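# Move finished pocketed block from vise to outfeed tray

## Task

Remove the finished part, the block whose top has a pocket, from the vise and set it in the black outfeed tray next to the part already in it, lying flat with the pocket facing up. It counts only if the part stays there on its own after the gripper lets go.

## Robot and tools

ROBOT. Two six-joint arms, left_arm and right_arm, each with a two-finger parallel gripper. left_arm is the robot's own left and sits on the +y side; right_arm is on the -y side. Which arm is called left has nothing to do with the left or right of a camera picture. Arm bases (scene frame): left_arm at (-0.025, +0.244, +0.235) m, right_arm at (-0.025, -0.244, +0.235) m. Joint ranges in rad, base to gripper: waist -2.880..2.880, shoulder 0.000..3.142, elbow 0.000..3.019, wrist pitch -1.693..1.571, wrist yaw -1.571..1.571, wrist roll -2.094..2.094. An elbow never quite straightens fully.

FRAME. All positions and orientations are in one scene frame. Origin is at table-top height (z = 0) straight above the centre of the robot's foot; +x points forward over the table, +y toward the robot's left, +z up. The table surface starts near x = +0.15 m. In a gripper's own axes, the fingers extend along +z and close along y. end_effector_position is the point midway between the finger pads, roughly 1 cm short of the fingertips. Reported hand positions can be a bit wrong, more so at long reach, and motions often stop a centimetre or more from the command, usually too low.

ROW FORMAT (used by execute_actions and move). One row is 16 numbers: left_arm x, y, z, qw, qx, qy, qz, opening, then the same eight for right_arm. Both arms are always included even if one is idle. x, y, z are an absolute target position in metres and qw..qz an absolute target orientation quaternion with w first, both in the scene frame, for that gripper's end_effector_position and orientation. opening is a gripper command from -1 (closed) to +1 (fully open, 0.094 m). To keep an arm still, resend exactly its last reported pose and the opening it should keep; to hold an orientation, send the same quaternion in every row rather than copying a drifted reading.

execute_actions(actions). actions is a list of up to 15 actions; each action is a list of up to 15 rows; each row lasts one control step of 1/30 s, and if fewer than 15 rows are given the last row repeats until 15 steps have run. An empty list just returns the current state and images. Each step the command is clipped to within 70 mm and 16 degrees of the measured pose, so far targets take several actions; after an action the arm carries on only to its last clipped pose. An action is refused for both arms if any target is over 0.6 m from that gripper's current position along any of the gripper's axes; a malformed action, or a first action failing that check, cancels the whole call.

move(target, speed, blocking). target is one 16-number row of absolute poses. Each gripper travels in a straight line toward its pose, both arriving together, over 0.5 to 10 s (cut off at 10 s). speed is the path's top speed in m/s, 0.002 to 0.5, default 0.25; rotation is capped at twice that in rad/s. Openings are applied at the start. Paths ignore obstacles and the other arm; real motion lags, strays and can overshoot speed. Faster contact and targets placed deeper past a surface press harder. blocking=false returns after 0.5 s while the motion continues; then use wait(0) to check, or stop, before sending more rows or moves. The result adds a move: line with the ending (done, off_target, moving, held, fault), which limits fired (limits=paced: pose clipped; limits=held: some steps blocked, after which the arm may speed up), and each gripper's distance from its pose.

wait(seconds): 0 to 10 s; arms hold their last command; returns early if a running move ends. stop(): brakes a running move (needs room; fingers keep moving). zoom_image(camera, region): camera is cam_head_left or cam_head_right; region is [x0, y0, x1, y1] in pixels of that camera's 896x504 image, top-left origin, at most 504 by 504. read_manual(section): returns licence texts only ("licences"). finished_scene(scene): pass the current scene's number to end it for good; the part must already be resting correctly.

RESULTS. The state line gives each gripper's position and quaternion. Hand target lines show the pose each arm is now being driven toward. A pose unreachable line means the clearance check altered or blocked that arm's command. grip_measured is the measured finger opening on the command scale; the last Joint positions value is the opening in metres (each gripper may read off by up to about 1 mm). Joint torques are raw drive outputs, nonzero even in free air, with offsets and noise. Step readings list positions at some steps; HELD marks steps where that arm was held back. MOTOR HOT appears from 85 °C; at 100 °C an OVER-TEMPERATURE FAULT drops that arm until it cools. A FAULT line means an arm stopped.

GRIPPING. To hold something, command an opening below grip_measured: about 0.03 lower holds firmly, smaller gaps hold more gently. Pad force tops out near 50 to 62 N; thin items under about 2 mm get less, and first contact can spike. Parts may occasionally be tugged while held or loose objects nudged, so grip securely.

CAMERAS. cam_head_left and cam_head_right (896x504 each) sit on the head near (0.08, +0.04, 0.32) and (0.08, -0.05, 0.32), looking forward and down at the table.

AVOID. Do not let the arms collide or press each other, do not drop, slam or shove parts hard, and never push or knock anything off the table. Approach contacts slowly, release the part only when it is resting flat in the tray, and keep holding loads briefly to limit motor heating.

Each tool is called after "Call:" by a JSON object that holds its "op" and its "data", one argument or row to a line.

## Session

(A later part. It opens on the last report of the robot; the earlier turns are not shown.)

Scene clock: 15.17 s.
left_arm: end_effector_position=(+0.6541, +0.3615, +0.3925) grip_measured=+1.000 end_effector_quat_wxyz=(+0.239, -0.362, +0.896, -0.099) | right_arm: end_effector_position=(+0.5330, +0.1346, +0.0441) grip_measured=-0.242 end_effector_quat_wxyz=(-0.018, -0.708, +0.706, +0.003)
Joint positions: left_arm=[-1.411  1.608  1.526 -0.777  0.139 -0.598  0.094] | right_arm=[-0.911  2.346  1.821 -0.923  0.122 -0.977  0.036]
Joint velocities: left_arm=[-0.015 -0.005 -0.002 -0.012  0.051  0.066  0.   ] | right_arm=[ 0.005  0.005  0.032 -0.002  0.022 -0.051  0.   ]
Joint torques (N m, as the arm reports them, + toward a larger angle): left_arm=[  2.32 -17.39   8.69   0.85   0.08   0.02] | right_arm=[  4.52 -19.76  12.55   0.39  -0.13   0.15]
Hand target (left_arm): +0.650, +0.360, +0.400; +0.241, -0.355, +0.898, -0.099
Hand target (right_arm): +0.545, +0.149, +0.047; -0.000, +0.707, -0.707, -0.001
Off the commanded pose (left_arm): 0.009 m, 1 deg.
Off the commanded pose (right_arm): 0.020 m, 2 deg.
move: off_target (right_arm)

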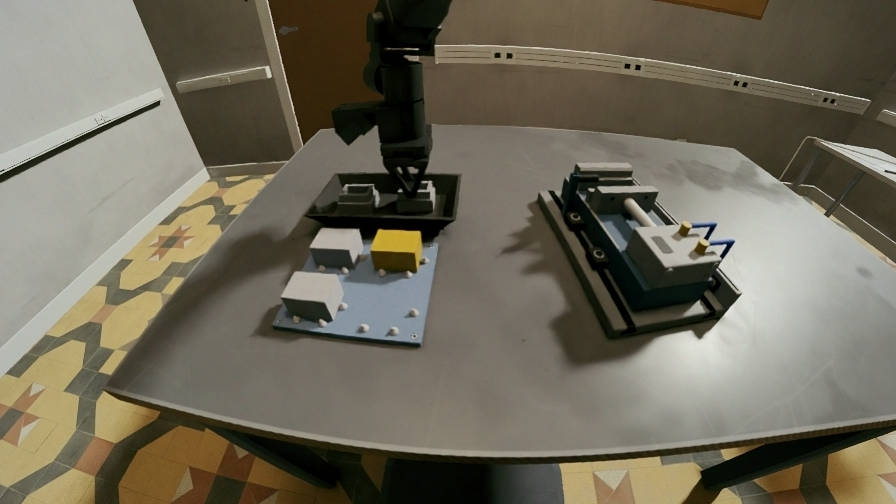

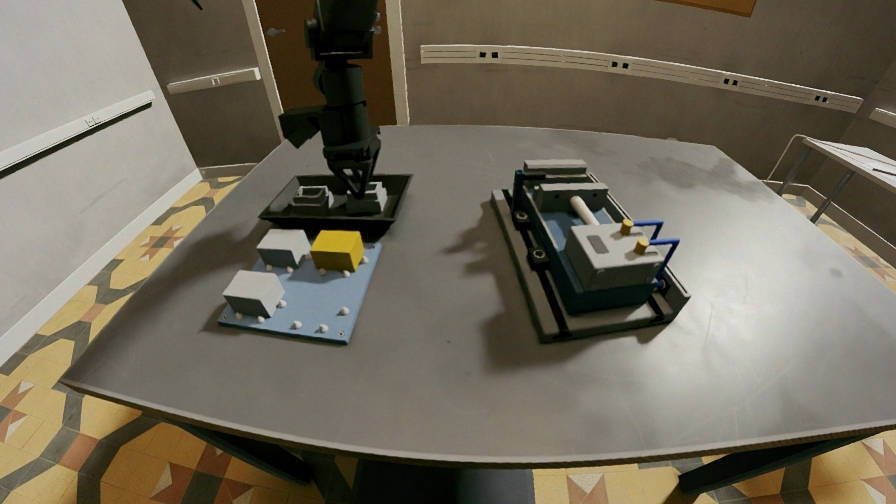

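Call:
{"op": "move", "data": {
  "target": [0.65,0.36,0.40,0.241,-0.355,0.898,-0.099,1,0.546,0.146,0.04,0,0.707,-0.707,0,-0.4],
  "speed": 0.03
}}

Call:
{"op": "move", "data": {
  "target": [0.65,0.36,0.40,0.241,-0.355,0.898,-0.099,1,0.543,0.142,0.045,0,0.707,-0.707,0,0],
  "speed": 0.03
}}

Call:
{"op": "move", "data": {
  "target": [0.65,0.36,0.40,0.241,-0.355,0.898,-0.099,1,0.54,0.142,0.11,0,0.707,-0.707,0,0],
  "speed": 0.12
}}

Call:
{"op": "zoom_image", "data": {
  "camera": "cam_head_left",
  "region": [290, 110, 540, 260]
}}

Scene clock: 16.37 s.
left_arm: end_effector_position=(+0.6541, +0.3615, +0.3925) grip_measured=+1.000 end_effector_quat_wxyz=(+0.239, -0.362, +0.896, -0.099) | right_arm: end_effector_position=(+0.5348, +0.1359, +0.0438) grip_measured=-0.242 end_effector_quat_wxyz=(-0.013, -0.708, +0.706, +0.003)
Joint positions: left_arm=[-1.411  1.608  1.526 -0.777  0.139 -0.598  0.094] | right_arm=[-0.911  2.347  1.821 -0.913  0.122 -0.977  0.036]
Joint velocities: left_arm=[-0.015 -0.005  0.002 -0.007  0.037 -0.007  0.   ] | right_arm=[ 0.005 -0.015  0.002  0.007 -0.022  0.066  0.   ]
Joint torques (N m, as the arm reports them, + toward a larger angle): left_arm=[  2.32 -17.42   8.69   0.84   0.07   0.02] | right_arm=[  3.46 -19.57  12.05   0.67  -0.15   0.06]
Hand target (left_arm): +0.650, +0.360, +0.400; +0.241, -0.355, +0.898, -0.099
Hand target (right_arm): +0.546, +0.146, +0.040; -0.000, +0.707, -0.707, -0.000
Off the commanded pose (left_arm): 0.009 m, 1 deg.
Off the commanded pose (right_arm): 0.016 m, 2 deg.
move: off_target (right_arm)

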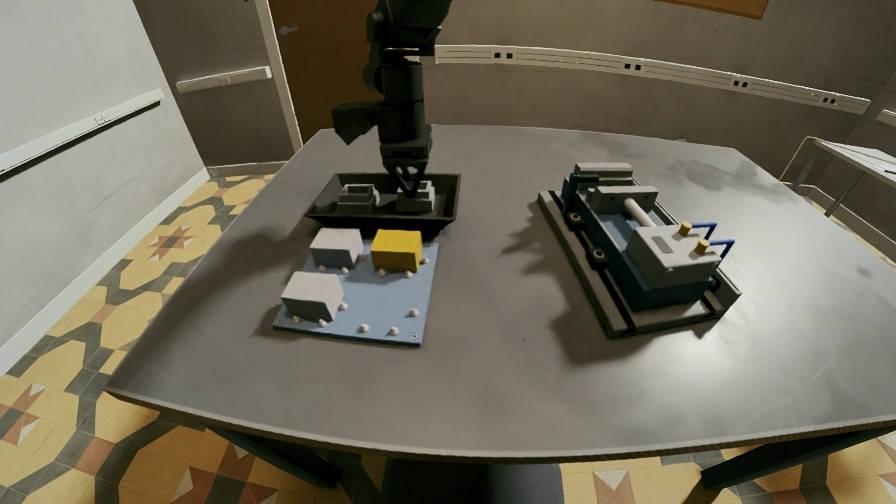

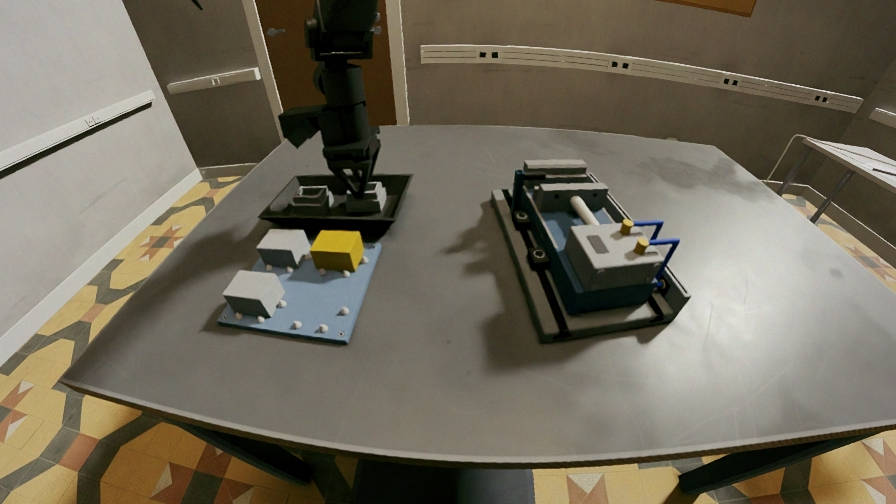

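Scene clock: 17.07 s.
left_arm: end_effector_position=(+0.6541, +0.3615, +0.3925) grip_measured=+1.000 end_effector_quat_wxyz=(+0.239, -0.362, +0.896, -0.099) | right_arm: end_effector_position=(+0.5364, +0.1369, +0.0438) grip_measured=-0.002 end_effector_quat_wxyz=(-0.010, -0.708, +0.707, +0.002)
Joint positions: left_arm=[-1.411  1.608  1.526 -0.777  0.139 -0.598  0.094] | right_arm=[-0.911  2.347  1.821 -0.906  0.122 -0.977  0.047]
Joint velocities: left_arm=[-0.005  0.005 -0.007 -0.017 -0.022 -0.007  0.   ] | right_arm=[-0.015 -0.015 -0.002 -0.017  0.007  0.007 -0.001]
Joint torques (N m, as the arm reports them, + toward a larger angle): left_arm=[  2.35 -17.41   8.68   0.85   0.08   0.02] | right_arm=[  3.63 -20.72  10.08   0.61  -0.16   0.06]
Hand target (left_arm): +0.650, +0.360, +0.400; +0.241, -0.355, +0.898, -0.099
Hand target (right_arm): +0.543, +0.142, +0.045; -0.000, +0.707, -0.707, -0.000
Off the commanded pose (left_arm): 0.009 m, 1 deg.
Off the commanded pose (right_arm): 0.008 m, 1 deg.
move: done

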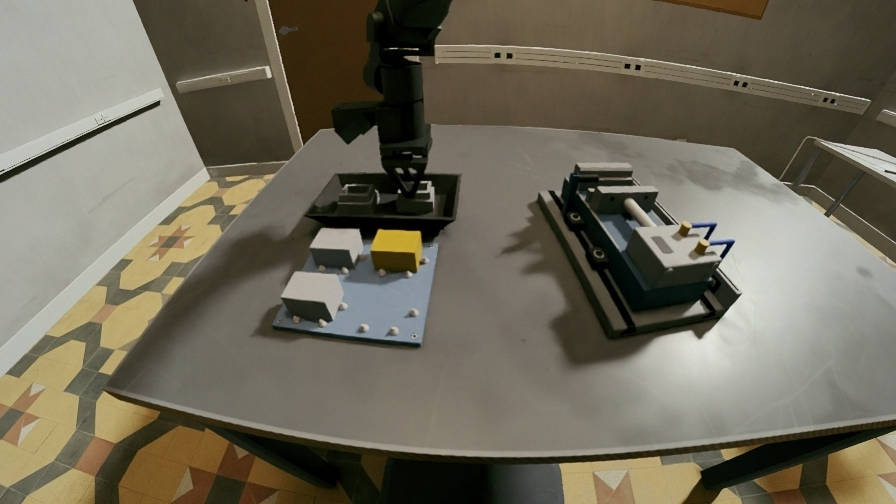

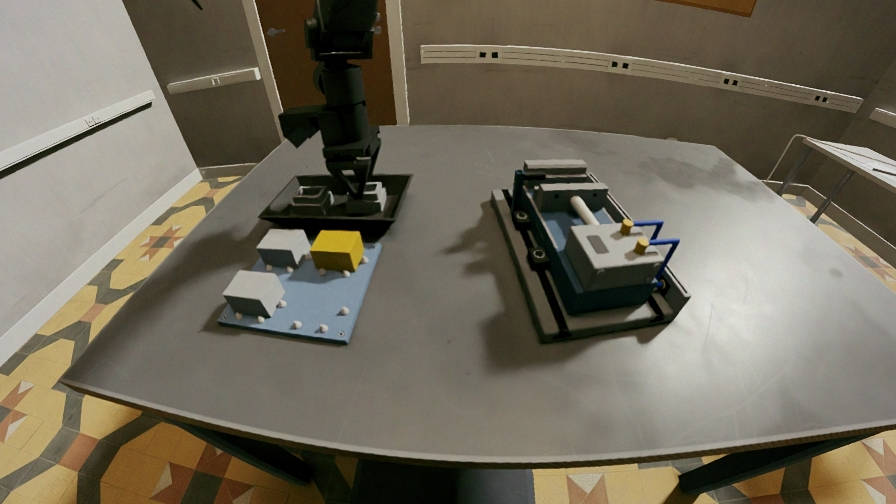

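Scene clock: 18.07 s.
left_arm: end_effector_position=(+0.6541, +0.3615, +0.3925) grip_measured=+1.000 end_effector_quat_wxyz=(+0.239, -0.362, +0.896, -0.099) | right_arm: end_effector_position=(+0.5447, +0.1387, +0.1106) grip_measured=-0.002 end_effector_quat_wxyz=(+0.004, -0.707, +0.707, -0.000)
Joint positions: left_arm=[-1.411  1.608  1.526 -0.777  0.139 -0.598  0.094] | right_arm=[-0.903  2.237  1.808 -0.978  0.122 -0.97   0.047]
Joint velocities: left_arm=[-0.005 -0.005  0.002 -0.022 -0.051 -0.022  0.   ] | right_arm=[-0.015 -0.005 -0.007 -0.007  0.037 -0.007 -0.001]
Joint torques (N m, as the arm reports them, + toward a larger angle): left_arm=[  2.33 -17.44   8.68   0.85   0.08   0.02] | right_arm=[  4.26 -20.46   9.53  -0.3   -0.07   0.15]
Hand target (left_arm): +0.650, +0.360, +0.400; +0.241, -0.355, +0.898, -0.099
Hand target (right_arm): +0.541, +0.143, +0.110; -0.000, +0.707, -0.707, -0.000
Off the commanded pose (left_arm): 0.009 m, 1 deg.
Off the commanded pose (right_arm): 0.006 m, 0 deg.
move: done

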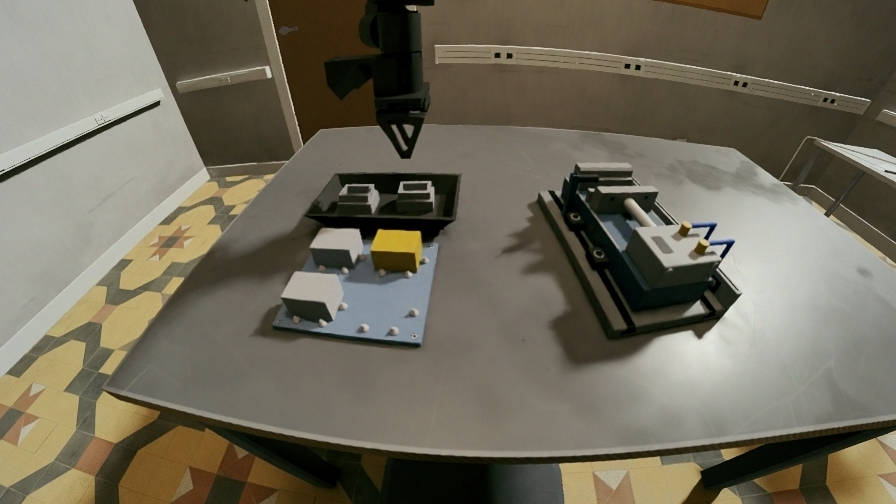

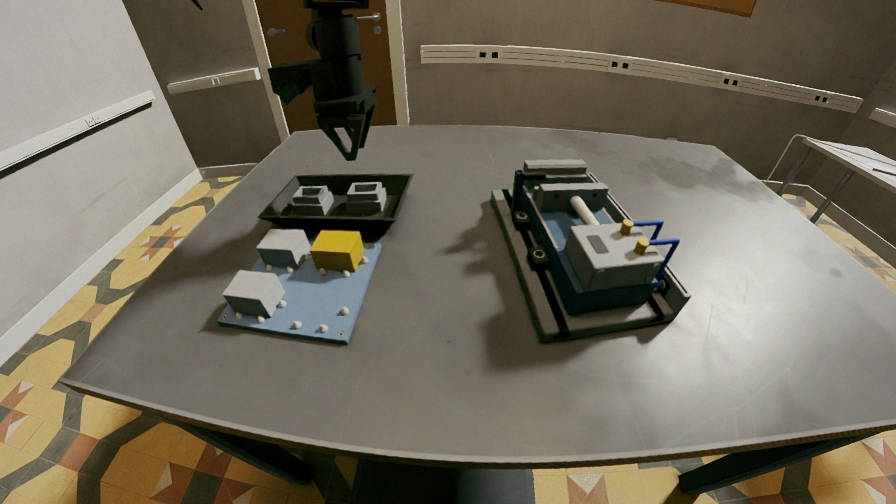

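Region (290, 110, 540, 260) of cam_head_left's 896x504 image, scaled by 2.016, with more detail than that image has; it fills the top 302 rows of this view, and the rest is white.

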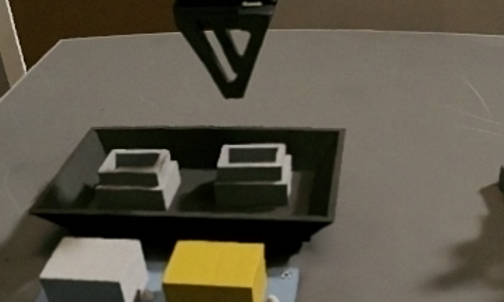

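Call:
{"op": "finished_scene", "data": {
  "scene": 2
}}

The scene is finished: the task was done.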